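# Lift the carton between both hands and hold

## Task

Grip the carton between the two hands, raise the whole carton at least three fingers' width above the table, and keep it motionless in the air, touching nothing else at the end. No motor of either hand may show moving in hand_stopped_by at the end, and nothing may be put or knocked off the table.

## Robot and tools

Robot: the upper body of a humanoid on a stand past the table's -x edge, facing roughly +x. It has two arms, left_arm (the robot's left, on the +y side) and right_arm (on the -y side), each ending in a five-finger hand. The left hand mirrors the right.

Scene frame: the table top is z = 0 with +z up, and +x runs across the table away from the robot. The table's near edge is at x = 0.18 m. The pelvis is 0.01 to 0.14 m above the table. Each shoulder sits about 0.28 m above the pelvis and 0.06 m toward +x, at +0.10 m y for the left and -0.10 m y for the right. A hand point reaches no more than 0.62 m from its shoulder. The body may be somewhat turned or tilted, and reported positions grow less accurate at long reach.

Hand point: a point fixed to the palm, 0.05 m in front of it, where a pinch would meet. Its +z runs along straightened fingers, which extend 0.06 to 0.07 m past it. Its +y points out of the palm. On the right hand +x points across the palm away from the thumb; on the left hand +x points toward the thumb. A wrist bracket on the little-finger side protrudes 0.03 m beyond the point along +y and 0.11 m across the palm, and it can collide.

Row format (used by execute_actions and move): 28 numbers, all in [-1, 1], covering both arms even if only one moves. The order is left_arm/dx, dy, dz, rx, ry, rz, then left_gripper/little, ring, middle, index, thumb_bend, thumb_turn, force_limit, speed, then the same fourteen for right_arm/ and right_gripper/. dx..rz form an offset, not a pose: they are measured from that hand point's measured pose when the action begins, in the hand point's own axes. 1.0 equals 0.6 m of travel or 180 degrees. rx, ry, rz make a single rotation vector. Every row in an action is measured from the same starting pose, not from the row before.

Hand numbers are absolute targets. For the four fingers and thumb_bend, +1 is straight and -1 is fully curled or bent. For thumb_turn, +1 puts the thumb beside the palm and -1 puts it in front, opposite the fingers. A pinch is roughly index -0.22, thumb_bend -0.75, thumb_turn -0.57. force_limit maps linearly from about 0 N at -1 to 10 N at +1 (15 N for the two thumb motors); it only stops closing motors. speed maps from nearly zero at -1 to full at +1, where a full finger stroke takes 0.6 s. There is no 'no change' value. To leave a hand alone, resend the eight hand numbers of its last executed row; if none exists yet, send its hand_measured six values plus hand_force_limit and hand_speed.

Tools:
- execute_actions(actions): a list of actions. Each action is a table of up to 15 rows, one row per 1/30 s step; a short table keeps its final row for the remaining steps. An empty list only returns the state and images. At every step the commanded pose is clipped to 70 mm and 16 degrees from the measured pose, so large offsets need several actions. After an action, an arm continues only to its last clipped pose.
- move(target, speed, blocking): target is one 28-number row whose offsets count from the pose in the latest result that shows one. Both arms travel straight lines and finish together, taking 0.5 to 10 s. speed is m/s, 0.002 to 0.5, default 0.25; turning is capped at twice that in rad/s. The paths ignore obstacles and the other arm, and the hand may overshoot speed near full reach. blocking=false returns after 0.5 s; until its end is reported, other moves and actions are refused, so use wait or stop.
- wait(seconds): 0 to 10; arms hold their last command.
- stop(): brakes a running move; braking needs room.
- zoom_image(camera, region): camera is cam_high (672x504), cam_left_wrist or cam_right_wrist (504x504); region [x0, y0, x1, y1] in pixels from the top-left, at most 504 by 504.
- show_instructions(): displays the reference pages.
- finished_scene(scene): ends the scene (integer 1 to 2) after the last command is held; irreversible.

Results: the state line lists, for each arm, end_effector_position in metres and end_effector_quat_wxyz in the scene frame. 'Hand target' lines show where each controller is now heading. 'pose unreachable' means the clearance check altered or blocked that arm's command. Action calls list step positions; HELD marks a step where an arm's command was held back. A move adds a 'move:' line with its ending (done, off_target, moving, held, fault) and limits (paced: pose clipped; held: steps blocked, after which the arm may jump fast), plus each hand point's distance to its target. Hand readings give six values in motor order: hand_measured (position on the target scale), hand_stopped_by (moving, target, force, stalled, fault), hand_load_n (fingertip load, positive when pushed open; near 0 means grip lost). Joint torque readings are noisy and offset.

Gripping: with the thumb turned fully in front, a hand can wrap around something 0.035 to 0.08 m wide, which then lies on the wrist side of the hand point; turn the thumb before contact. A motor only starts when its target changes by 0.01 or more, and it locks once it arrives or hits force_limit. To squeeze more, raise force_limit and send a target further closed than hand_measured; to loosen, send a target more open. For a soft grip close at speed -0.9 or slower.

Avoid: knocking or dropping anything off the table; the two arms colliding or pressing hard on each other, including fingers, thumbs, palms and brackets; hard or fast impacts. Joint load limits are 21.7 N m, except wrist pitch and wrist yaw at 4.35 N m; exceeding one halts that arm for 10 s. A MOTOR HOT line warns from 90 °C; at 120 °C an OVER-TEMPERATURE FAULT drops the arm. The robot keeps holding its last command while you compose a reply. Make sure no hand motor is still moving at the end.

Each tool is called after ">>>" by a JSON object that holds its "name" and its "arguments".

## Session

>>> {"name": "execute_actions", "arguments": {"actions": []}}

Scene clock: 0.00 s.
left_arm: end_effector_position=(+0.1871, +0.0628, +0.4174) hand_measured=(+1.000, +1.000, +1.000, +1.000, +1.000, +1.000) hand_load_n=(+0.0, +0.0, +0.0, +0.0, +0.0, +0.0) hand_stopped_by=(target, target, target, target, target, target) hand_force_limit=0.00 hand_speed=-0.80 end_effector_quat_wxyz=(+0.090, +0.206, -0.254, +0.941) | right_arm: end_effector_position=(+0.0655, -0.1622, +0.5266) hand_measured=(+1.000, +1.000, +1.000, +1.000, +1.000, +1.000) hand_load_n=(+0.0, +0.0, +0.0, +0.0, +0.0, +0.0) hand_stopped_by=(target, target, target, target, target, target) hand_force_limit=0.00 hand_speed=-0.80 end_effector_quat_wxyz=(+0.985, -0.046, -0.048, +0.157)
Joint positions: left_arm=[ 0.089  0.461  0.102 -0.376 -0.37  -0.988 -0.39 ] | right_arm=[-0.157 -0.53  -0.061 -0.646  0.736 -1.085  0.19 ]
Joint velocities: left_arm=[ 0.005 -0.006  0.012 -0.005  0.012  0.     0.   ] | right_arm=[ 0.003 -0.008  0.005 -0.008 -0.015  0.     0.   ]
Joint torques (N m, as the arm reports them, + toward a larger angle): no reading
Motor temperatures (°C, as the motors report them): left_arm=[35 42 39 40 48 28 31] | right_arm=[43 39 48 38 42 29 27]
Hand target (left_arm): +0.187, +0.063, +0.417; +0.090, +0.206, -0.254, +0.941
Hand target (right_arm): +0.066, -0.162, +0.527; +0.985, -0.046, -0.048, +0.157

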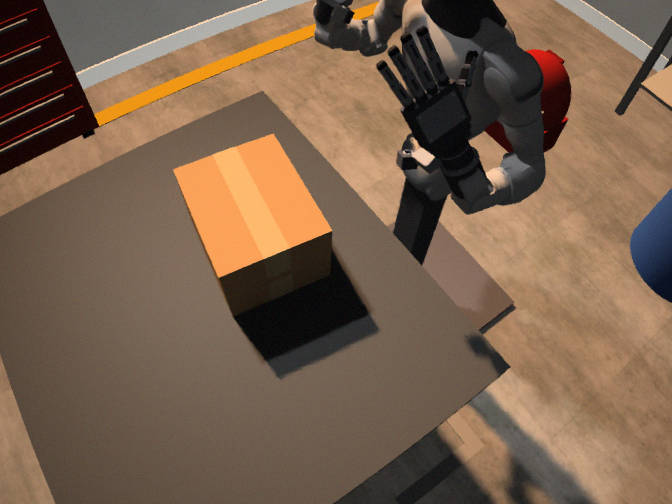

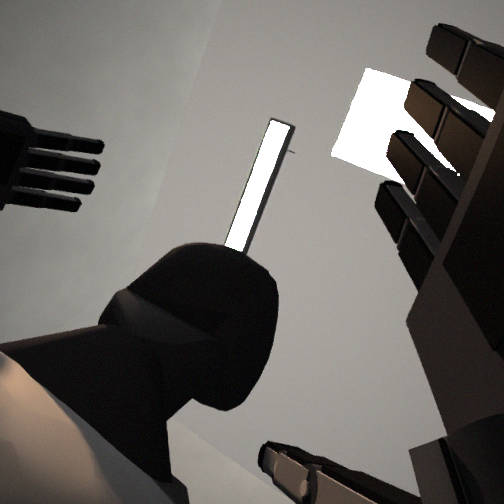

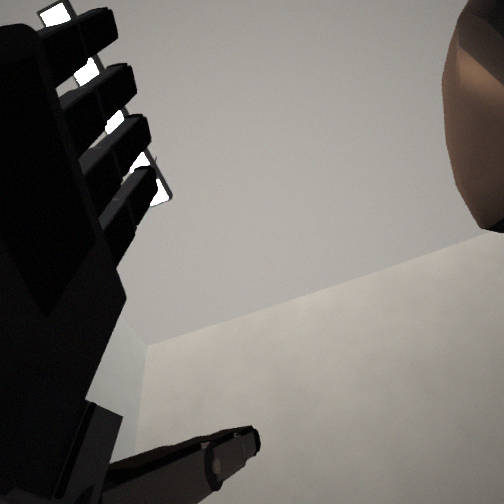

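>>> {"name": "zoom_image", "arguments": {"camera": "cam_high", "region": [160, 70, 420, 330]}}

Region (160, 70, 420, 330) of cam_high's 672x504 image, scaled by 1.938, with more detail than that image has.

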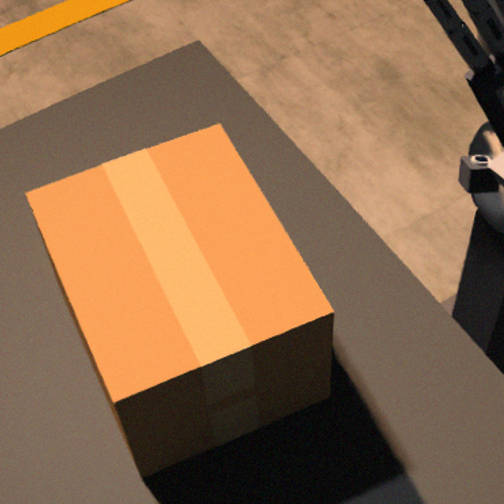

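>>> {"name": "move", "arguments": {"target": [-0.53,0.024,-0.271,0.0923,-0.5093,-0.1308,0.81,0.83,0.83,0.81,1,1,-0.3,-0.5,0.449,-0.108,-0.639,0.171,0.684,-0.048,0.8,0.82,0.82,0.81,1,1,-0.3,-0.5], "speed": 0.35}}

>>> {"name": "zoom_image", "arguments": {"camera": "cam_high", "region": [160, 70, 420, 330]}}

Scene clock: 12.30 s.
left_arm: end_effector_position=(+0.4150, +0.1213, +0.1476) hand_measured=(+0.810, +0.830, +0.830, +0.810, +1.000, +1.000) hand_load_n=(+0.0, +0.0, +0.0, +0.0, +0.0, +0.0) hand_stopped_by=(target, target, target, target, target, target) hand_force_limit=-0.30 hand_speed=-0.50 end_effector_quat_wxyz=(+0.006, +0.861, -0.079, +0.502) | right_arm: end_effector_position=(+0.3809, -0.1730, +0.1734) hand_measured=(+0.800, +0.820, +0.820, +0.810, +1.000, +1.000) hand_load_n=(+0.0, +0.0, +0.0, +0.0, +0.0, +0.0) hand_stopped_by=(target, target, target, target, target, target) hand_force_limit=-0.30 hand_speed=-0.50 end_effector_quat_wxyz=(+0.497, +0.066, +0.865, -0.023)
Joint positions: left_arm=[-0.216  0.48   0.025 -0.135 -0.428  0.698  0.033] | right_arm=[-0.202 -0.719  0.216 -0.313  1.016  0.576 -0.578]
Joint velocities: left_arm=[ 0.    -0.003  0.    -0.011 -0.012  0.     0.   ] | right_arm=[ 0.    -0.002 -0.014  0.    -0.002  0.004  0.   ]
Joint torques (N m, as the arm reports them, + toward a larger angle): left_arm=[-1.94  1.33  1.91 -2.38 -0.82 -0.74  0.11] | right_arm=[-2.11 -1.6  -1.82 -2.13  0.05 -0.74 -0.1 ]
Motor temperatures (°C, as the motors report them): left_arm=[35 43 39 40 48 28 31] | right_arm=[43 39 48 38 41 30 27]
Hand target (left_arm): +0.415, +0.121, +0.147; +0.007, +0.862, -0.078, +0.500
Hand target (right_arm): +0.380, -0.172, +0.172; +0.494, +0.067, +0.867, -0.022
Off the commanded pose (left_arm): 0.008 m, 2 deg.
Off the commanded pose (right_arm): 0.005 m, 1 deg.
move: off_target (left_arm, right_arm)

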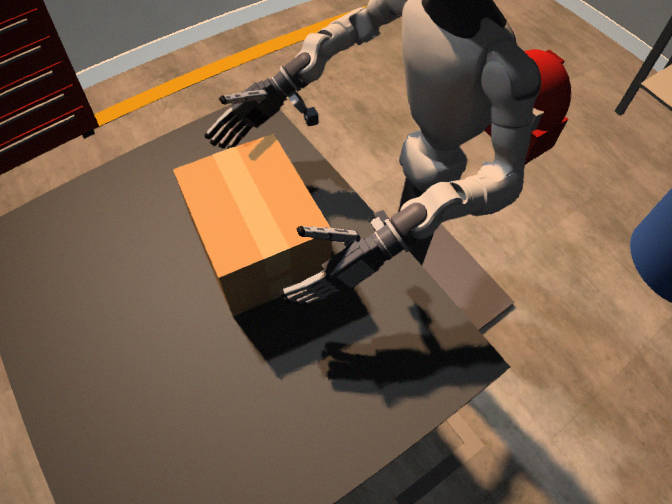

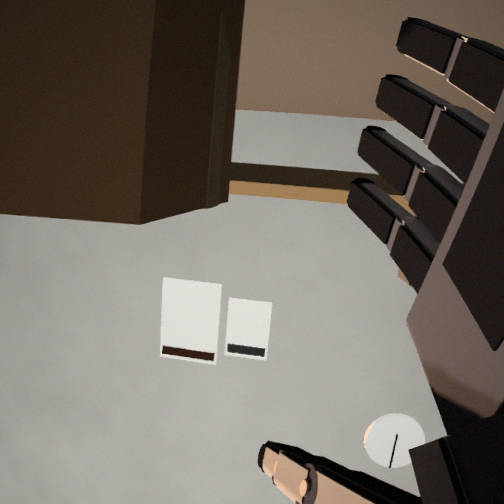

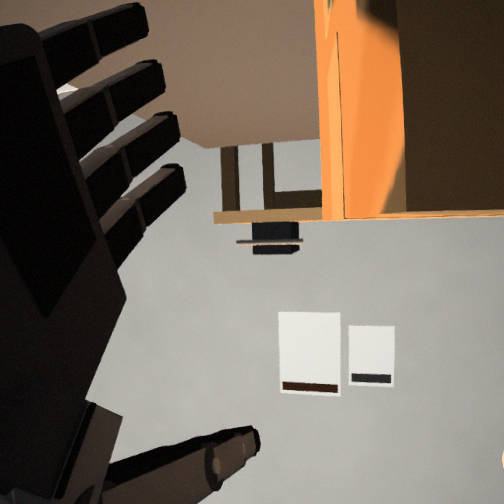

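Region (160, 70, 420, 330) of cam_high's 672x504 image, scaled by 1.938, with more detail than that image has.

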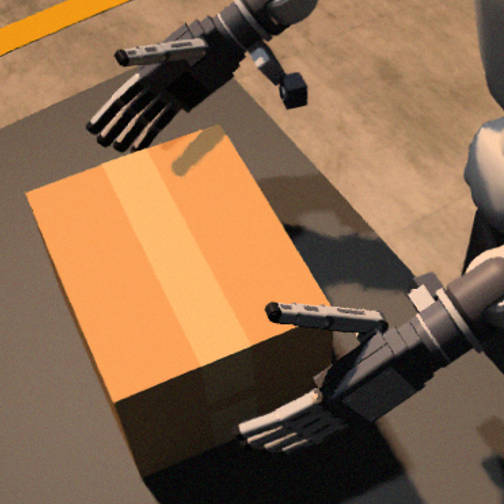

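>>> {"name": "move", "arguments": {"target": [0,0.088,0,-0.012,0,0,0.81,0.83,0.83,0.81,1,1,-0.3,-0.5,0.02,0.082,-0.008,-0.004,0,0,0.8,0.82,0.82,0.81,1,1,-0.3,-0.5], "speed": 0.08}}

>>> {"name": "zoom_image", "arguments": {"camera": "cam_high", "region": [160, 70, 420, 330]}}

Scene clock: 16.63 s.
left_arm: end_effector_position=(+0.4068, +0.0682, +0.1453) hand_measured=(+0.810, +0.830, +0.830, +0.810, +1.000, +1.000) hand_load_n=(+0.0, +0.0, +0.0, +0.0, +0.0, +0.0) hand_stopped_by=(target, target, target, target, target, target) hand_force_limit=-0.30 hand_speed=-0.50 end_effector_quat_wxyz=(+0.024, +0.860, -0.089, +0.501) | right_arm: end_effector_position=(+0.3776, -0.1226, +0.1654) hand_measured=(+0.800, +0.820, +0.820, +0.810, +1.000, +1.000) hand_load_n=(+0.0, +0.0, +0.0, +0.0, +0.0, +0.0) hand_stopped_by=(target, target, target, target, target, target) hand_force_limit=-0.30 hand_speed=-0.50 end_effector_quat_wxyz=(+0.495, +0.063, +0.867, -0.014)
Joint positions: left_arm=[-0.235  0.373 -0.094 -0.207 -0.414  0.741  0.161] | right_arm=[-0.243 -0.58   0.358 -0.355  0.958  0.576 -0.736]
Joint velocities: left_arm=[ 0.014  0.    -0.011 -0.006  0.003  0.     0.005] | right_arm=[ 0.     0.009  0.006  0.    -0.008  0.    -0.001]
Joint torques (N m, as the arm reports them, + toward a larger angle): left_arm=[-1.82  0.86  1.5  -2.84 -0.47 -0.79  0.14] | right_arm=[-2.26 -1.21 -1.5  -2.83 -0.39 -0.72 -0.12]
Motor temperatures (°C, as the motors report them): left_arm=[35 43 39 40 48 28 31] | right_arm=[43 39 48 39 41 30 27]
Hand target (left_arm): +0.407, +0.068, +0.146; +0.021, +0.860, -0.091, +0.502
Hand target (right_arm): +0.378, -0.123, +0.167; +0.497, +0.062, +0.865, -0.017
Off the commanded pose (left_arm): 0.002 m, 0 deg.
Off the commanded pose (right_arm): 0.001 m, 0 deg.
move: done

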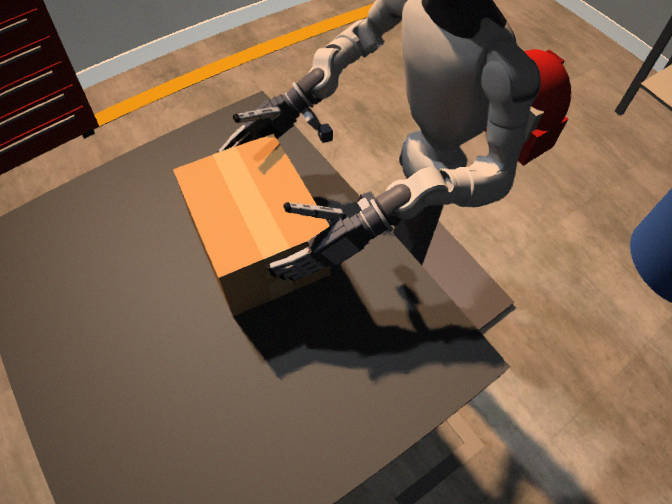

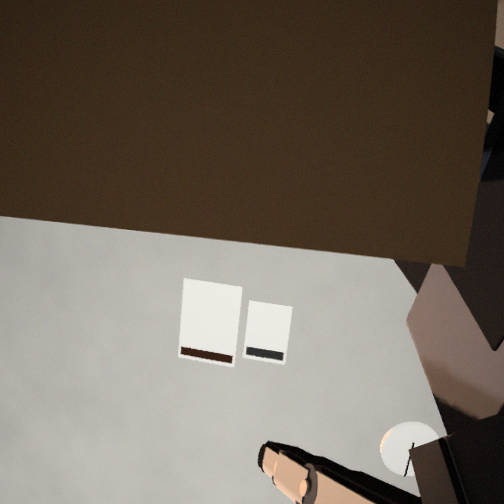

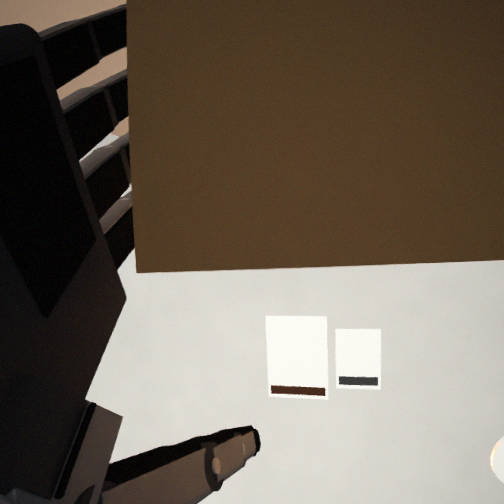

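Region (160, 70, 420, 330) of cam_high's 672x504 image, scaled by 1.938, with more detail than that image has.

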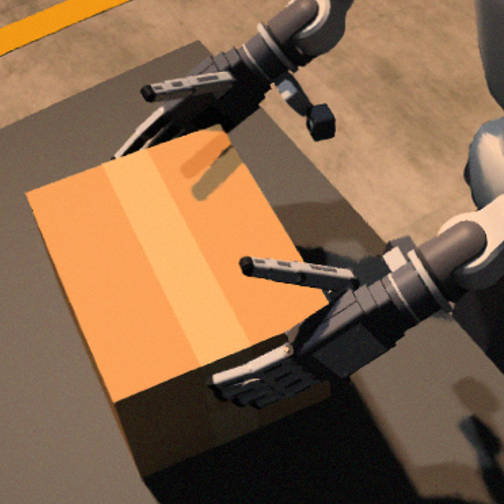

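>>> {"name": "move", "arguments": {"target": [0,0.105,-0.018,-0.062,0,-0.012,0.81,0.83,0.83,0.81,1,1,-0.3,-0.5,0.005,0.12,-0.012,-0.062,0,0.008,0.8,0.82,0.82,0.81,1,1,-0.3,-0.5], "speed": 0.06}}

>>> {"name": "zoom_image", "arguments": {"camera": "cam_high", "region": [160, 70, 420, 330]}}

Scene clock: 20.07 s.
left_arm: end_effector_position=(+0.4046, +0.0612, +0.1443) hand_measured=(+0.810, +0.830, +0.830, +0.810, +1.000, +1.000) hand_load_n=(+0.0, +0.0, +3.0, +8.5, +0.0, +0.0) hand_stopped_by=(target, target, target, target, target, target) hand_force_limit=-0.30 hand_speed=-0.50 end_effector_quat_wxyz=(+0.028, +0.859, -0.094, +0.502) | right_arm: end_effector_position=(+0.3861, -0.1045, +0.1609) hand_measured=(+0.800, +0.820, +0.820, +0.810, +1.000, +1.000) hand_load_n=(+0.0, +0.0, +7.5, +4.0, +0.0, +0.0) hand_stopped_by=(target, target, target, target, target, target) hand_force_limit=-0.30 hand_speed=-0.50 end_effector_quat_wxyz=(+0.504, +0.054, +0.862, -0.009)
Joint positions: left_arm=[-0.234  0.368 -0.117 -0.206 -0.415  0.728  0.17 ] | right_arm=[-0.3   -0.542  0.447 -0.277  0.917  0.508 -0.737]
Joint velocities: left_arm=[-0.012  0.008 -0.003  0.015  0.    -0.002  0.002] | right_arm=[-0.005 -0.009  0.025  0.012  0.002 -0.021 -0.008]
Joint torques (N m, as the arm reports them, + toward a larger angle): left_arm=[-2.41 -1.52 -4.55 -3.92 -2.8  -0.74 -2.46] | right_arm=[-3.26  1.85  1.3  -5.74  1.63 -0.52  3.81]
Motor temperatures (°C, as the motors report them): left_arm=[35 43 39 41 48 28 31] | right_arm=[44 39 48 39 41 30 28]
Hand target (left_arm): +0.385, +0.010, +0.151; +0.116, +0.855, -0.123, +0.491
Hand target (right_arm): +0.376, -0.054, +0.171; +0.499, +0.025, +0.863, +0.075
Off the commanded pose (left_arm): 0.057 m, 11 deg.
Off the commanded pose (right_arm): 0.055 m, 10 deg.
move: off_target (left_arm, right_arm)

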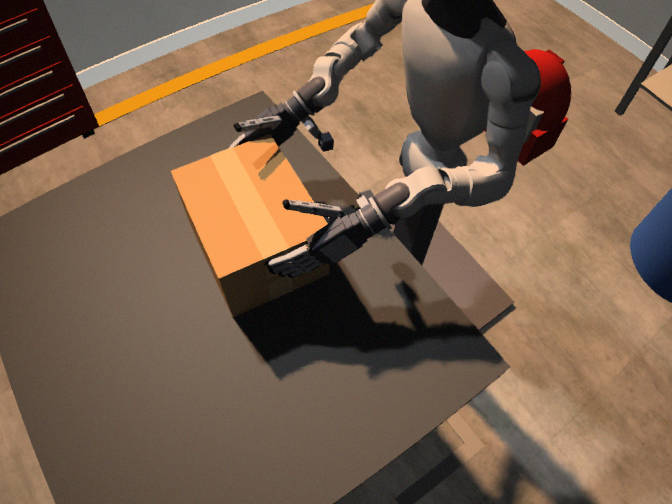

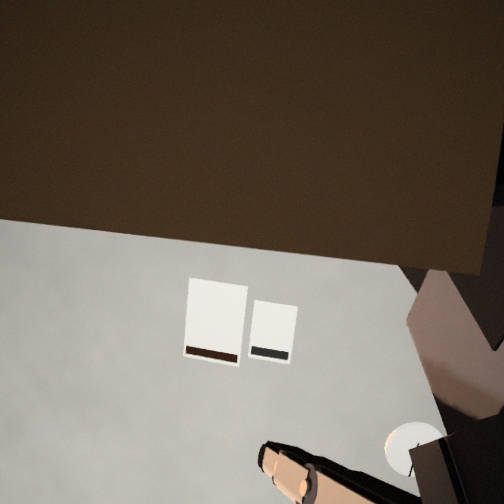

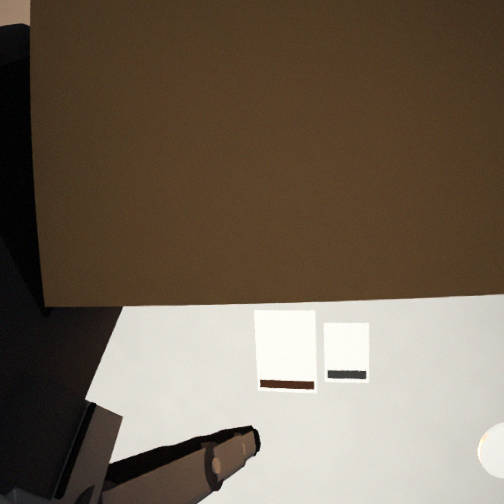

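Region (160, 70, 420, 330) of cam_high's 672x504 image, scaled by 1.938, with more detail than that image has.

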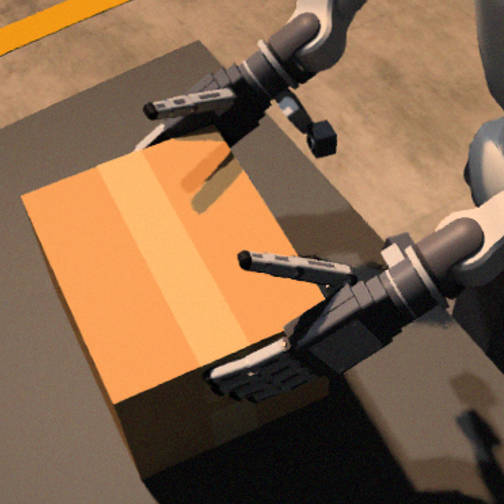

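>>> {"name": "execute_actions", "arguments": {"actions": [[[0,0.093,-0.017,-0.058,0,-0.014,0.6,0.6,0.83,0.81,1,1,-0.4,-0.85,0.003,0.084,-0.026,-0.053,0.006,0.012,0.6,0.6,0.82,0.81,1,1,-0.4,-0.85]]]}}

Scene clock: 23.57 s.
left_arm: end_effector_position=(+0.4043, +0.0613, +0.1438) hand_measured=(+0.730, +0.798, +0.830, +0.812, +1.000, +1.000) hand_load_n=(+4.5, +1.0, +1.0, +6.5, +0.0, +0.0) hand_stopped_by=(force, force, target, target, target, target) hand_force_limit=-0.40 hand_speed=-0.85 end_effector_quat_wxyz=(+0.027, +0.858, -0.095, +0.505) | right_arm: end_effector_position=(+0.3856, -0.1047, +0.1605) hand_measured=(+0.760, +0.798, +0.820, +0.810, +1.000, +1.000) hand_load_n=(+3.0, +2.5, +4.5, +2.0, +0.0, +0.0) hand_stopped_by=(force, force, target, target, target, target) hand_force_limit=-0.40 hand_speed=-0.85 end_effector_quat_wxyz=(+0.504, +0.052, +0.862, -0.011)
Joint positions: left_arm=[-0.229  0.372 -0.123 -0.202 -0.415  0.713  0.172] | right_arm=[-0.3   -0.547  0.452 -0.279  0.917  0.507 -0.742]
Joint velocities: left_arm=[-0.006  0.006  0.     0.    -0.008 -0.002  0.002] | right_arm=[ 0.005  0.    -0.008 -0.014 -0.003  0.     0.   ]
Joint torques (N m, as the arm reports them, + toward a larger angle): left_arm=[-2.26 -1.71 -4.52 -3.81 -2.9  -0.67 -2.42] | right_arm=[-3.06  1.76  1.12 -6.54  1.81 -0.59  3.4 ]
Motor temperatures (°C, as the motors report them): left_arm=[36 43 40 41 48 28 34] | right_arm=[44 39 49 39 42 30 30]
Hand target (left_arm): +0.384, +0.010, +0.150; +0.116, +0.854, -0.122, +0.492
Hand target (right_arm): +0.375, -0.056, +0.171; +0.499, +0.028, +0.863, +0.073
Off the commanded pose (left_arm): 0.057 m, 11 deg.
Off the commanded pose (right_arm): 0.053 m, 10 deg.
Step readings (end_effector_position):
0: left_arm (+0.4046, +0.0612, +0.1443) | right_arm (+0.3861, -0.1045, +0.1609)
1: left_arm (+0.4046, +0.0612, +0.1443) | right_arm (+0.3861, -0.1045, +0.1609)
2: left_arm (+0.4045, +0.0612, +0.1442) | right_arm (+0.3861, -0.1045, +0.1609)
4: left_arm (+0.4044, +0.0611, +0.1441) | right_arm (+0.3860, -0.1045, +0.1608)
8: left_arm (+0.4044, +0.0612, +0.1440) | right_arm (+0.3858, -0.1047, +0.1606)
15: end_effector_position above

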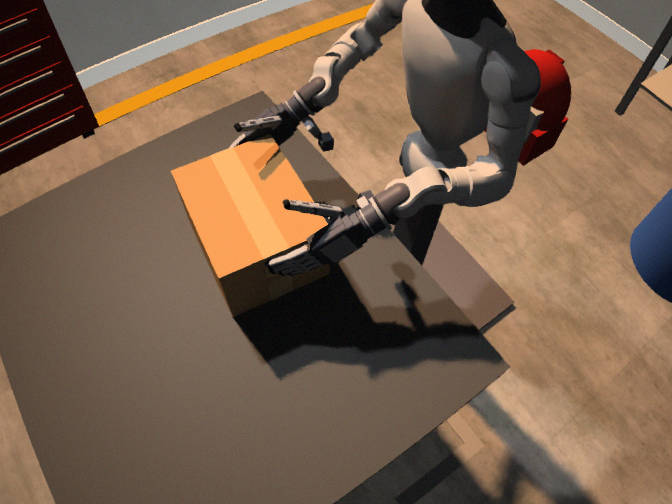

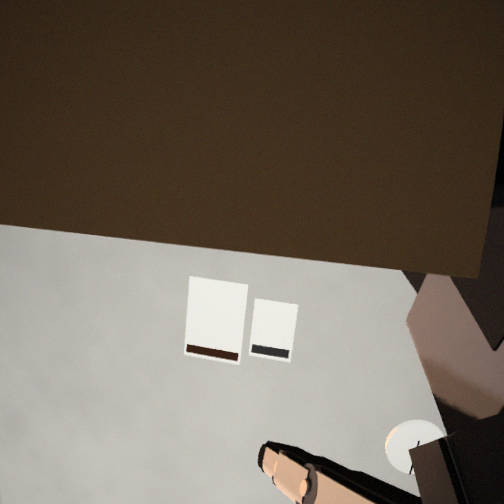

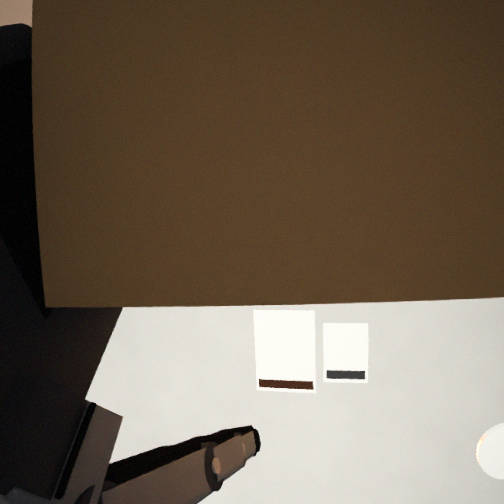

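>>> {"name": "execute_actions", "arguments": {"actions": [[[0.003,0.093,-0.019,-0.058,0,-0.014,0.6,0.6,0.83,0.81,1,1,-0.4,-0.85,0,0.084,-0.028,-0.053,0.005,0.012,0.6,0.6,0.82,0.81,1,1,-0.4,-0.85],[0.007,0.093,-0.021,-0.058,0.001,-0.014,0.6,0.6,0.83,0.81,1,1,-0.4,-0.85,-0.004,0.084,-0.03,-0.053,0.005,0.012,0.6,0.6,0.82,0.81,1,1,-0.4,-0.85],[0.01,0.093,-0.022,-0.058,0.001,-0.014,0.6,0.6,0.83,0.81,1,1,-0.4,-0.85,-0.007,0.084,-0.031,-0.053,0.004,0.012,0.6,0.6,0.82,0.81,1,1,-0.4,-0.85],[0.014,0.093,-0.024,-0.058,0.002,-0.014,0.6,0.6,0.83,0.81,1,1,-0.4,-0.85,-0.011,0.084,-0.033,-0.053,0.003,0.012,0.6,0.6,0.82,0.81,1,1,-0.4,-0.85],[0.017,0.093,-0.026,-0.058,0.002,-0.014,0.6,0.6,0.83,0.81,1,1,-0.4,-0.85,-0.014,0.084,-0.035,-0.053,0.003,0.012,0.6,0.6,0.82,0.81,1,1,-0.4,-0.85],[0.02,0.093,-0.028,-0.058,0.003,-0.014,0.6,0.6,0.83,0.81,1,1,-0.4,-0.85,-0.017,0.084,-0.037,-0.053,0.002,0.012,0.6,0.6,0.82,0.81,1,1,-0.4,-0.85],[0.024,0.093,-0.029,-0.058,0.003,-0.014,0.6,0.6,0.83,0.81,1,1,-0.4,-0.85,-0.021,0.085,-0.038,-0.053,0.001,0.012,0.6,0.6,0.82,0.81,1,1,-0.4,-0.85],[0.027,0.093,-0.031,-0.058,0.004,-0.014,0.6,0.6,0.83,0.81,1,1,-0.4,-0.85,-0.024,0.085,-0.04,-0.053,0.001,0.012,0.6,0.6,0.82,0.81,1,1,-0.4,-0.85],[0.031,0.093,-0.033,-0.058,0.004,-0.014,0.6,0.6,0.83,0.81,1,1,-0.4,-0.85,-0.028,0.085,-0.042,-0.053,0,0.012,0.6,0.6,0.82,0.81,1,1,-0.4,-0.85],[0.034,0.093,-0.035,-0.058,0.005,-0.014,0.6,0.6,0.83,0.81,1,1,-0.4,-0.85,-0.031,0.085,-0.044,-0.053,-0.001,0.012,0.6,0.6,0.82,0.81,1,1,-0.4,-0.85],[0.037,0.093,-0.036,-0.058,0.005,-0.014,0.6,0.6,0.83,0.81,1,1,-0.4,-0.85,-0.034,0.085,-0.045,-0.053,-0.001,0.012,0.6,0.6,0.82,0.81,1,1,-0.4,-0.85],[0.041,0.093,-0.038,-0.058,0.006,-0.014,0.6,0.6,0.83,0.81,1,1,-0.4,-0.85,-0.038,0.086,-0.047,-0.053,-0.002,0.012,0.6,0.6,0.82,0.81,1,1,-0.4,-0.85],[0.044,0.093,-0.04,-0.058,0.006,-0.014,0.6,0.6,0.83,0.81,1,1,-0.4,-0.85,-0.041,0.086,-0.049,-0.053,-0.002,0.012,0.6,0.6,0.82,0.81,1,1,-0.4,-0.85],[0.048,0.093,-0.042,-0.058,0.007,-0.014,0.6,0.6,0.83,0.81,1,1,-0.4,-0.85,-0.045,0.086,-0.051,-0.053,-0.003,0.012,0.6,0.6,0.82,0.81,1,1,-0.4,-0.85],[0.051,0.093,-0.044,-0.058,0.007,-0.014,0.6,0.6,0.83,0.81,1,1,-0.4,-0.85,-0.048,0.086,-0.053,-0.053,-0.003,0.012,0.6,0.6,0.82,0.81,1,1,-0.4,-0.85]]]}}

>>> {"name": "wait", "arguments": {"seconds": 0.5}}

Scene clock: 29.67 s.
left_arm: end_effector_position=(+0.4018, +0.0633, +0.1617) hand_measured=(+0.730, +0.798, +0.830, +0.810, +1.000, +1.000) hand_load_n=(+8.5, +1.5, +0.0, +3.0, +0.0, +0.0) hand_stopped_by=(force, force, target, target, target, target) hand_force_limit=-0.40 hand_speed=-0.85 end_effector_quat_wxyz=(+0.024, +0.858, -0.093, +0.504) | right_arm: end_effector_position=(+0.3828, -0.1026, +0.1813) hand_measured=(+0.760, +0.798, +0.820, +0.810, +1.000, +1.000) hand_load_n=(+1.0, +7.0, +3.0, +3.0, +0.0, +0.0) hand_stopped_by=(force, force, target, target, target, target) hand_force_limit=-0.40 hand_speed=-0.85 end_effector_quat_wxyz=(+0.506, +0.053, +0.861, -0.012)
Joint positions: left_arm=[-0.234  0.385 -0.086 -0.321 -0.462  0.84   0.213] | right_arm=[-0.317 -0.57   0.419 -0.387  1.     0.59  -0.832]
Joint velocities: left_arm=[-0.158  0.043  0.164 -0.419 -0.124  0.29   0.127] | right_arm=[-0.135 -0.035 -0.146 -0.281  0.198  0.113 -0.268]
Joint torques (N m, as the arm reports them, + toward a larger angle): left_arm=[-4.35 -1.87 -3.09 -6.4  -3.71 -1.93 -2.56] | right_arm=[-4.92  1.86 -0.1  -9.32  1.55 -1.34  3.83]
Motor temperatures (°C, as the motors report them): left_arm=[36 43 40 42 49 28 37] | right_arm=[45 39 49 41 42 30 33]
Hand target (left_arm): +0.384, +0.011, +0.183; +0.116, +0.846, -0.123, +0.505
Hand target (right_arm): +0.374, -0.054, +0.203; +0.511, +0.021, +0.857, +0.069
Off the commanded pose (left_arm): 0.062 m, 11 deg.
Off the commanded pose (right_arm): 0.054 m, 10 deg.
Step readings (end_effector_position):
0: left_arm (+0.4043, +0.0613, +0.1438) | right_arm (+0.3856, -0.1047, +0.1605)
1: left_arm (+0.4043, +0.0613, +0.1438) | right_arm (+0.3856, -0.1047, +0.1605)
2: left_arm (+0.4042, +0.0613, +0.1438) | right_arm (+0.3852, -0.1046, +0.1604)
4: left_arm (+0.4033, +0.0612, +0.1440) | right_arm (+0.3839, -0.1044, +0.1604)
8: left_arm (+0.4007, +0.0613, +0.1449) | right_arm (+0.3809, -0.1041, +0.1607)
15: end_effector_position above

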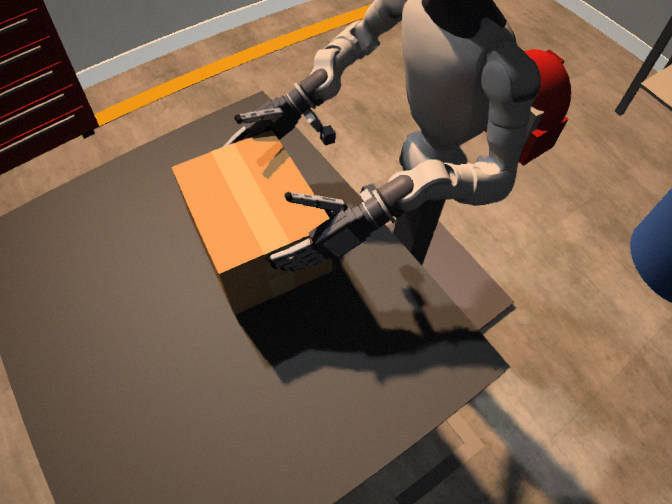

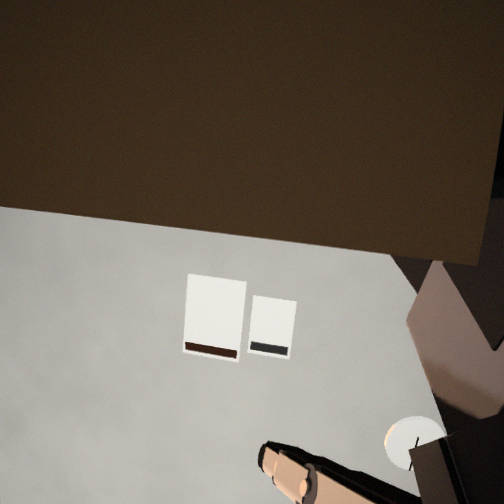

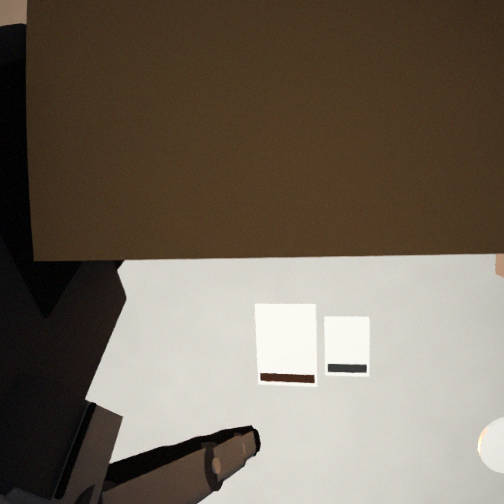

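Scene clock: 30.17 s.
left_arm: end_effector_position=(+0.4039, +0.0621, +0.1727) hand_measured=(+0.730, +0.798, +0.830, +0.810, +1.000, +1.000) hand_load_n=(+9.0, +1.5, +0.0, +2.5, +0.0, +0.0) hand_stopped_by=(force, force, target, target, target, target) hand_force_limit=-0.40 hand_speed=-0.85 end_effector_quat_wxyz=(+0.025, +0.853, -0.092, +0.513) | right_arm: end_effector_position=(+0.3857, -0.1038, +0.1919) hand_measured=(+0.760, +0.798, +0.820, +0.810, +1.000, +1.000) hand_load_n=(+1.5, +7.5, +2.5, +2.0, +0.0, +0.0) hand_stopped_by=(force, force, target, target, target, target) hand_force_limit=-0.40 hand_speed=-0.85 end_effector_quat_wxyz=(+0.515, +0.055, +0.856, -0.014)
Joint positions: left_arm=[-0.246  0.386 -0.075 -0.351 -0.472  0.861  0.222] | right_arm=[-0.331 -0.575  0.405 -0.408  1.012  0.601 -0.85 ]
Joint velocities: left_arm=[ 0.005  0.    -0.003  0.     0.     0.     0.   ] | right_arm=[-0.002  0.006 -0.005 -0.003  0.012  0.     0.   ]
Joint torques (N m, as the arm reports them, + toward a larger angle): left_arm=[-4.02 -1.74 -3.26 -5.94 -3.5  -2.01 -2.54] | right_arm=[-4.73  1.85  0.29 -8.72  1.67 -1.44  3.96]
Motor temperatures (°C, as the motors report them): left_arm=[36 43 40 42 49 28 37] | right_arm=[45 39 49 41 42 30 33]
Hand target (left_arm): +0.384, +0.011, +0.183; +0.116, +0.846, -0.123, +0.505
Hand target (right_arm): +0.374, -0.054, +0.203; +0.511, +0.021, +0.857, +0.069
Off the commanded pose (left_arm): 0.059 m, 11 deg.
Off the commanded pose (right_arm): 0.052 m, 10 deg.
wait: 0.50 s; at rest by 0.47 s

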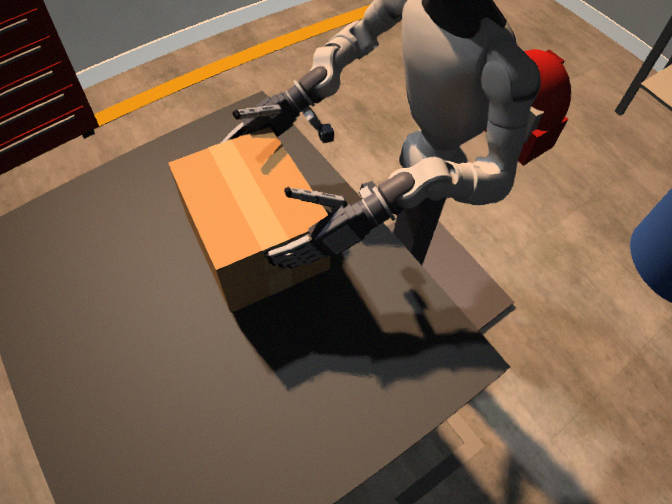

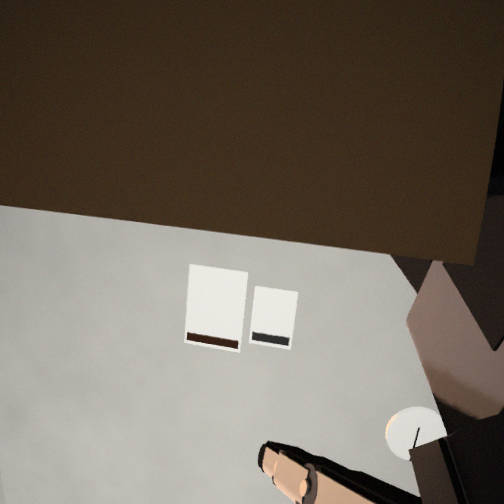

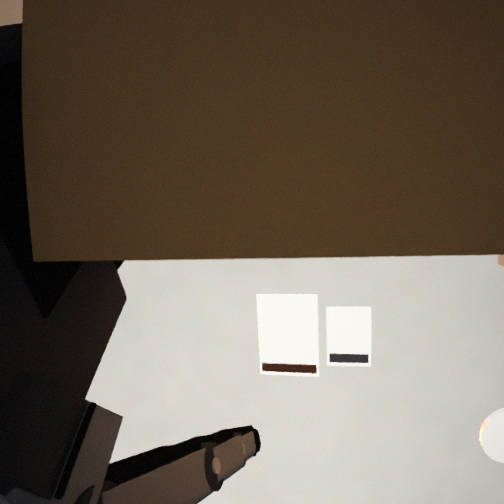

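>>> {"name": "execute_actions", "arguments": {"actions": []}}

Scene clock: 33.17 s.
left_arm: end_effector_position=(+0.4039, +0.0621, +0.1727) hand_measured=(+0.730, +0.798, +0.830, +0.810, +1.000, +1.000) hand_load_n=(+9.0, +1.5, +0.0, +2.5, +0.0, +0.0) hand_stopped_by=(force, force, target, target, target, target) hand_force_limit=-0.40 hand_speed=-0.85 end_effector_quat_wxyz=(+0.025, +0.853, -0.092, +0.513) | right_arm: end_effector_position=(+0.3857, -0.1038, +0.1919) hand_measured=(+0.760, +0.798, +0.820, +0.810, +1.000, +1.000) hand_load_n=(+1.5, +7.5, +2.5, +2.0, +0.0, +0.0) hand_stopped_by=(force, force, target, target, target, target) hand_force_limit=-0.40 hand_speed=-0.85 end_effector_quat_wxyz=(+0.515, +0.055, +0.856, -0.014)
Joint positions: left_arm=[-0.246  0.386 -0.075 -0.351 -0.472  0.861  0.222] | right_arm=[-0.331 -0.575  0.405 -0.408  1.012  0.601 -0.85 ]
Joint velocities: left_arm=[ 0.     0.014 -0.002 -0.006  0.005  0.     0.   ] | right_arm=[ 0.011  0.    -0.015 -0.006 -0.003  0.     0.   ]
Joint torques (N m, as the arm reports them, + toward a larger angle): left_arm=[-4.11 -1.88 -2.98 -6.04 -3.48 -1.97 -2.59] | right_arm=[-4.72  1.87  0.28 -8.73  1.67 -1.44  3.95]
Motor temperatures (°C, as the motors report them): left_arm=[37 43 40 42 49 30 39] | right_arm=[46 39 49 42 42 31 35]
Hand target (left_arm): +0.384, +0.011, +0.183; +0.116, +0.846, -0.123, +0.505
Hand target (right_arm): +0.374, -0.054, +0.203; +0.511, +0.021, +0.857, +0.069
Off the commanded pose (left_arm): 0.059 m, 11 deg.
Off the commanded pose (right_arm): 0.052 m, 10 deg.

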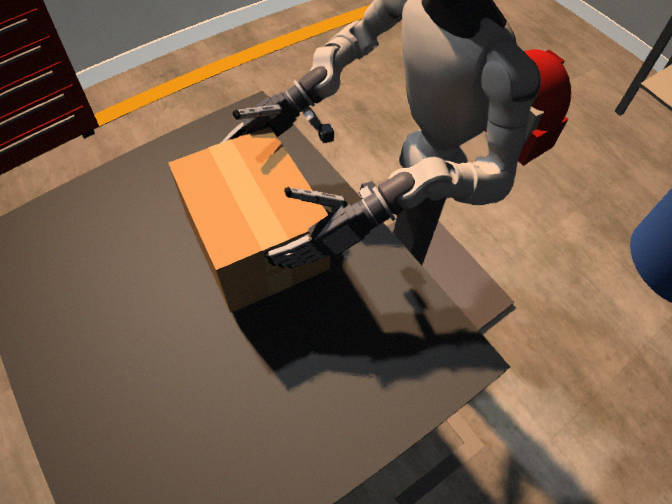

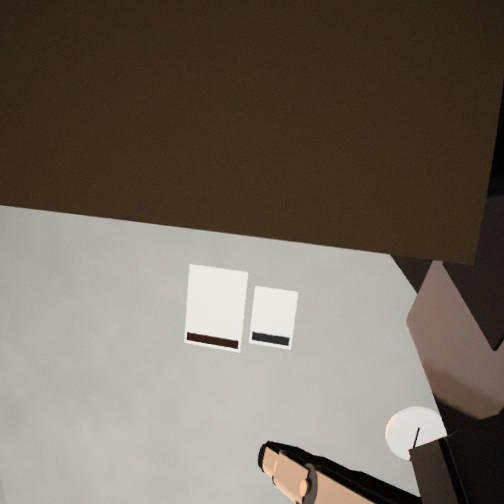

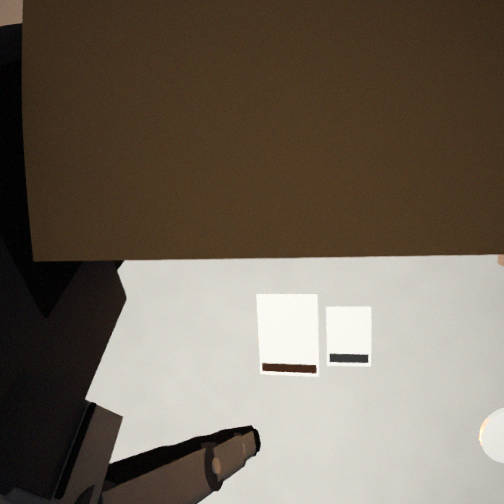

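>>> {"name": "execute_actions", "arguments": {"actions": [[[0.0134,0.094,-0.0239,-0.058,-0.003,-0.013,0.6,0.6,0.83,0.81,1,1,-0.4,-0.85,-0.0054,0.083,-0.0319,-0.053,0.004,0.011,0.6,0.6,0.82,0.81,1,1,-0.4,-0.85],[0.0168,0.094,-0.0258,-0.058,-0.003,-0.013,0.6,0.6,0.83,0.81,1,1,-0.4,-0.85,-0.0088,0.083,-0.0338,-0.053,0.004,0.011,0.6,0.6,0.82,0.81,1,1,-0.4,-0.85],[0.0202,0.094,-0.0277,-0.058,-0.003,-0.013,0.6,0.6,0.83,0.81,1,1,-0.4,-0.85,-0.0122,0.083,-0.0357,-0.053,0.004,0.011,0.6,0.6,0.82,0.81,1,1,-0.4,-0.85],[0.0236,0.094,-0.0296,-0.058,-0.003,-0.013,0.6,0.6,0.83,0.81,1,1,-0.4,-0.85,-0.0156,0.083,-0.0376,-0.053,0.004,0.011,0.6,0.6,0.82,0.81,1,1,-0.4,-0.85],[0.027,0.094,-0.0315,-0.058,-0.003,-0.013,0.6,0.6,0.83,0.81,1,1,-0.4,-0.85,-0.019,0.083,-0.0395,-0.053,0.004,0.011,0.6,0.6,0.82,0.81,1,1,-0.4,-0.85],[0.0304,0.094,-0.0334,-0.058,-0.003,-0.013,0.6,0.6,0.83,0.81,1,1,-0.4,-0.85,-0.0224,0.083,-0.0414,-0.053,0.004,0.011,0.6,0.6,0.82,0.81,1,1,-0.4,-0.85],[0.0338,0.094,-0.0353,-0.058,-0.003,-0.013,0.6,0.6,0.83,0.81,1,1,-0.4,-0.85,-0.0258,0.083,-0.0433,-0.053,0.004,0.011,0.6,0.6,0.82,0.81,1,1,-0.4,-0.85],[0.0372,0.094,-0.0372,-0.058,-0.003,-0.013,0.6,0.6,0.83,0.81,1,1,-0.4,-0.85,-0.0292,0.083,-0.0452,-0.053,0.004,0.011,0.6,0.6,0.82,0.81,1,1,-0.4,-0.85],[0.0406,0.093,-0.0391,-0.058,-0.003,-0.013,0.6,0.6,0.83,0.81,1,1,-0.4,-0.85,-0.0326,0.083,-0.0471,-0.053,0.004,0.011,0.6,0.6,0.82,0.81,1,1,-0.4,-0.85],[0.044,0.093,-0.041,-0.058,-0.003,-0.013,0.6,0.6,0.83,0.81,1,1,-0.4,-0.85,-0.036,0.083,-0.049,-0.053,0.004,0.011,0.6,0.6,0.82,0.81,1,1,-0.4,-0.85],[0.0474,0.093,-0.0429,-0.058,-0.003,-0.013,0.6,0.6,0.83,0.81,1,1,-0.4,-0.85,-0.0394,0.083,-0.0509,-0.053,0.004,0.011,0.6,0.6,0.82,0.81,1,1,-0.4,-0.85],[0.0508,0.092,-0.0448,-0.058,-0.003,-0.013,0.6,0.6,0.83,0.81,1,1,-0.4,-0.85,-0.0428,0.083,-0.0528,-0.053,0.004,0.011,0.6,0.6,0.82,0.81,1,1,-0.4,-0.85],[0.0542,0.092,-0.0467,-0.058,-0.003,-0.013,0.6,0.6,0.83,0.81,1,1,-0.4,-0.85,-0.0462,0.083,-0.0547,-0.053,0.004,0.011,0.6,0.6,0.82,0.81,1,1,-0.4,-0.85],[0.0576,0.092,-0.0486,-0.058,-0.003,-0.013,0.6,0.6,0.83,0.81,1,1,-0.4,-0.85,-0.0496,0.083,-0.0566,-0.053,0.004,0.011,0.6,0.6,0.82,0.81,1,1,-0.4,-0.85],[0.061,0.092,-0.0505,-0.058,-0.003,-0.013,0.6,0.6,0.83,0.81,1,1,-0.4,-0.85,-0.053,0.083,-0.0585,-0.053,0.004,0.011,0.6,0.6,0.82,0.81,1,1,-0.4,-0.85]]]}}

>>> {"name": "wait", "arguments": {"seconds": 0.5}}

Scene clock: 40.27 s.
left_arm: end_effector_position=(+0.4053, +0.0656, +0.2065) hand_measured=(+0.730, +0.798, +0.830, +0.810, +1.000, +1.000) hand_load_n=(+10.5, +1.5, +0.0, +1.0, +0.0, +0.0) hand_stopped_by=(force, force, target, target, target, target) hand_force_limit=-0.40 hand_speed=-0.85 end_effector_quat_wxyz=(+0.016, +0.854, -0.084, +0.513) | right_arm: end_effector_position=(+0.3839, -0.1001, +0.2231) hand_measured=(+0.760, +0.798, +0.820, +0.810, +1.000, +1.000) hand_load_n=(+2.0, +8.0, +1.5, +0.0, +0.0, +0.0) hand_stopped_by=(force, force, target, target, target, target) hand_force_limit=-0.40 hand_speed=-0.85 end_effector_quat_wxyz=(+0.517, +0.057, +0.854, -0.012)
Joint positions: left_arm=[-0.323  0.379  0.021 -0.506 -0.567  1.112  0.309] | right_arm=[-0.391 -0.59   0.342 -0.521  1.168  0.718 -0.993]
Joint velocities: left_arm=[-0.189 -0.066  0.244 -0.275 -0.196  0.53   0.167] | right_arm=[-0.19  -0.017 -0.169 -0.201  0.402  0.268 -0.334]
Joint torques (N m, as the arm reports them, + toward a larger angle): left_arm=[-4.2  -1.79 -2.64 -5.71 -4.16 -1.74 -2.5 ] | right_arm=[-4.64  1.65 -0.34 -8.23  2.08 -1.24  3.61]
Motor temperatures (°C, as the motors report them): left_arm=[39 43 40 44 49 31 41] | right_arm=[48 39 48 44 42 32 37]
Hand target (left_arm): +0.383, +0.012, +0.220; +0.111, +0.848, -0.124, +0.503
Hand target (right_arm): +0.371, -0.055, +0.238; +0.514, +0.020, +0.855, +0.065
Off the commanded pose (left_arm): 0.063 m, 12 deg.
Off the commanded pose (right_arm): 0.049 m, 10 deg.
Step readings (end_effector_position):
0: left_arm (+0.4039, +0.0621, +0.1727) | right_arm (+0.3857, -0.1038, +0.1919)
1: left_arm (+0.4039, +0.0621, +0.1727) | right_arm (+0.3857, -0.1038, +0.1919)
2: left_arm (+0.4036, +0.0620, +0.1725) | right_arm (+0.3853, -0.1038, +0.1920)
4: left_arm (+0.4021, +0.0622, +0.1741) | right_arm (+0.3834, -0.1034, +0.1930)
8: left_arm (+0.4027, +0.0636, +0.1848) | right_arm (+0.3825, -0.1017, +0.2023)
15: end_effector_position above

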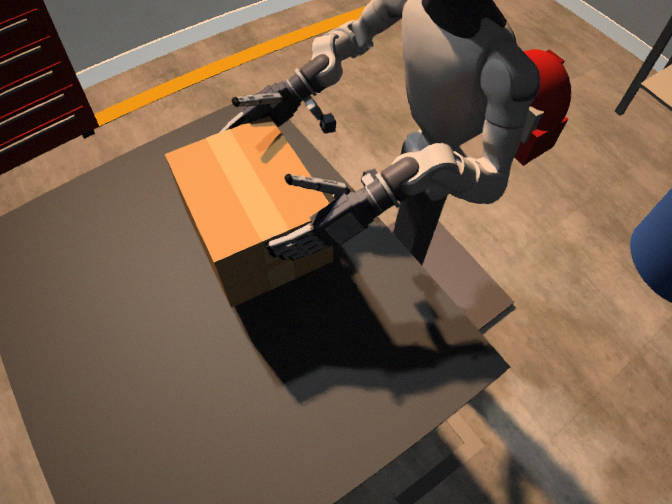

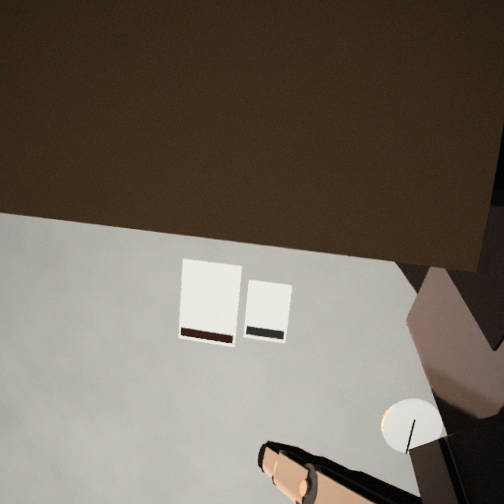

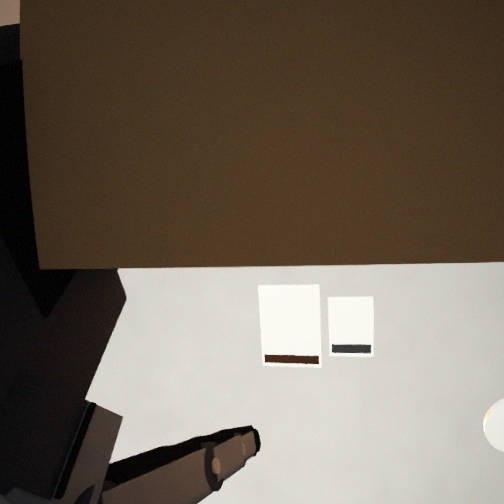

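Scene clock: 40.77 s.
left_arm: end_effector_position=(+0.4044, +0.0654, +0.2098) hand_measured=(+0.730, +0.798, +0.830, +0.810, +1.000, +1.000) hand_load_n=(+11.5, +1.5, +0.0, +0.0, +0.0, +0.0) hand_stopped_by=(force, force, target, target, target, target) hand_force_limit=-0.40 hand_speed=-0.85 end_effector_quat_wxyz=(+0.016, +0.856, -0.083, +0.510) | right_arm: end_effector_position=(+0.3848, -0.1005, +0.2298) hand_measured=(+0.760, +0.798, +0.820, +0.810, +1.000, +1.000) hand_load_n=(+2.0, +8.5, +2.0, +0.5, +0.0, +0.0) hand_stopped_by=(force, force, target, target, target, target) hand_force_limit=-0.40 hand_speed=-0.85 end_effector_quat_wxyz=(+0.520, +0.057, +0.852, -0.013)
Joint positions: left_arm=[-0.336  0.373  0.038 -0.526 -0.583  1.156  0.321] | right_arm=[-0.406 -0.592  0.33  -0.534  1.192  0.735 -1.018]
Joint velocities: left_arm=[ 0.    -0.003  0.     0.006  0.009  0.     0.   ] | right_arm=[ 0.     0.     0.006  0.005 -0.008  0.     0.   ]
Joint torques (N m, as the arm reports them, + toward a larger angle): left_arm=[-4.07 -1.73 -2.84 -5.08 -4.24 -2.   -2.49] | right_arm=[-4.69  1.55 -0.19 -7.78  2.07 -1.26  3.76]
Motor temperatures (°C, as the motors report them): left_arm=[39 43 40 44 49 31 41] | right_arm=[48 39 48 44 42 32 38]
Hand target (left_arm): +0.383, +0.012, +0.220; +0.111, +0.848, -0.124, +0.503
Hand target (right_arm): +0.371, -0.055, +0.238; +0.514, +0.020, +0.855, +0.065
Off the commanded pose (left_arm): 0.062 m, 12 deg.
Off the commanded pose (right_arm): 0.048 m, 10 deg.
wait: 0.50 s; at rest by 0.47 s

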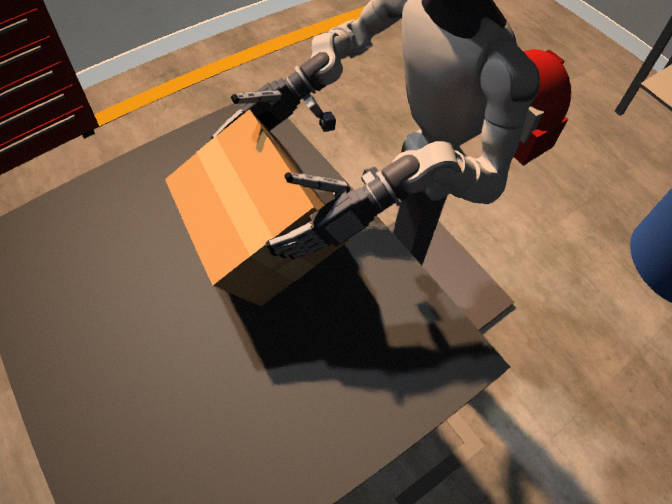

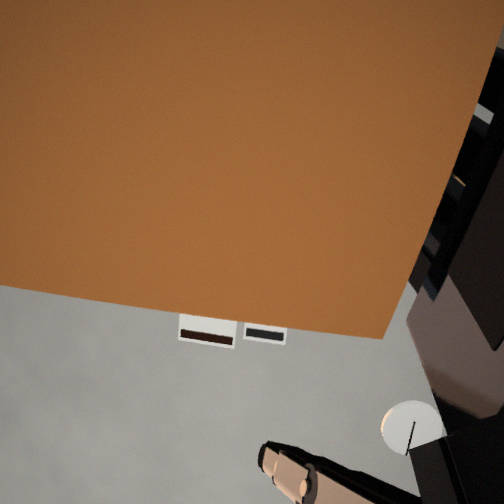

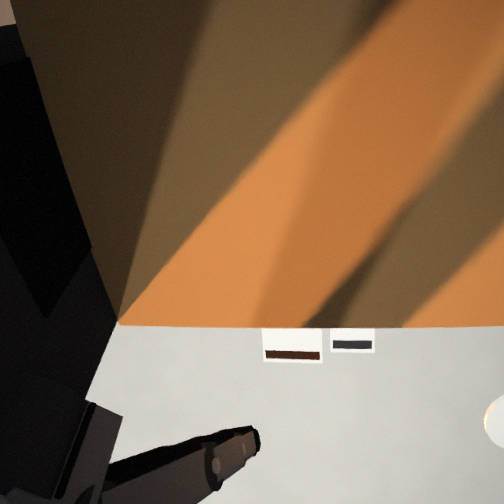

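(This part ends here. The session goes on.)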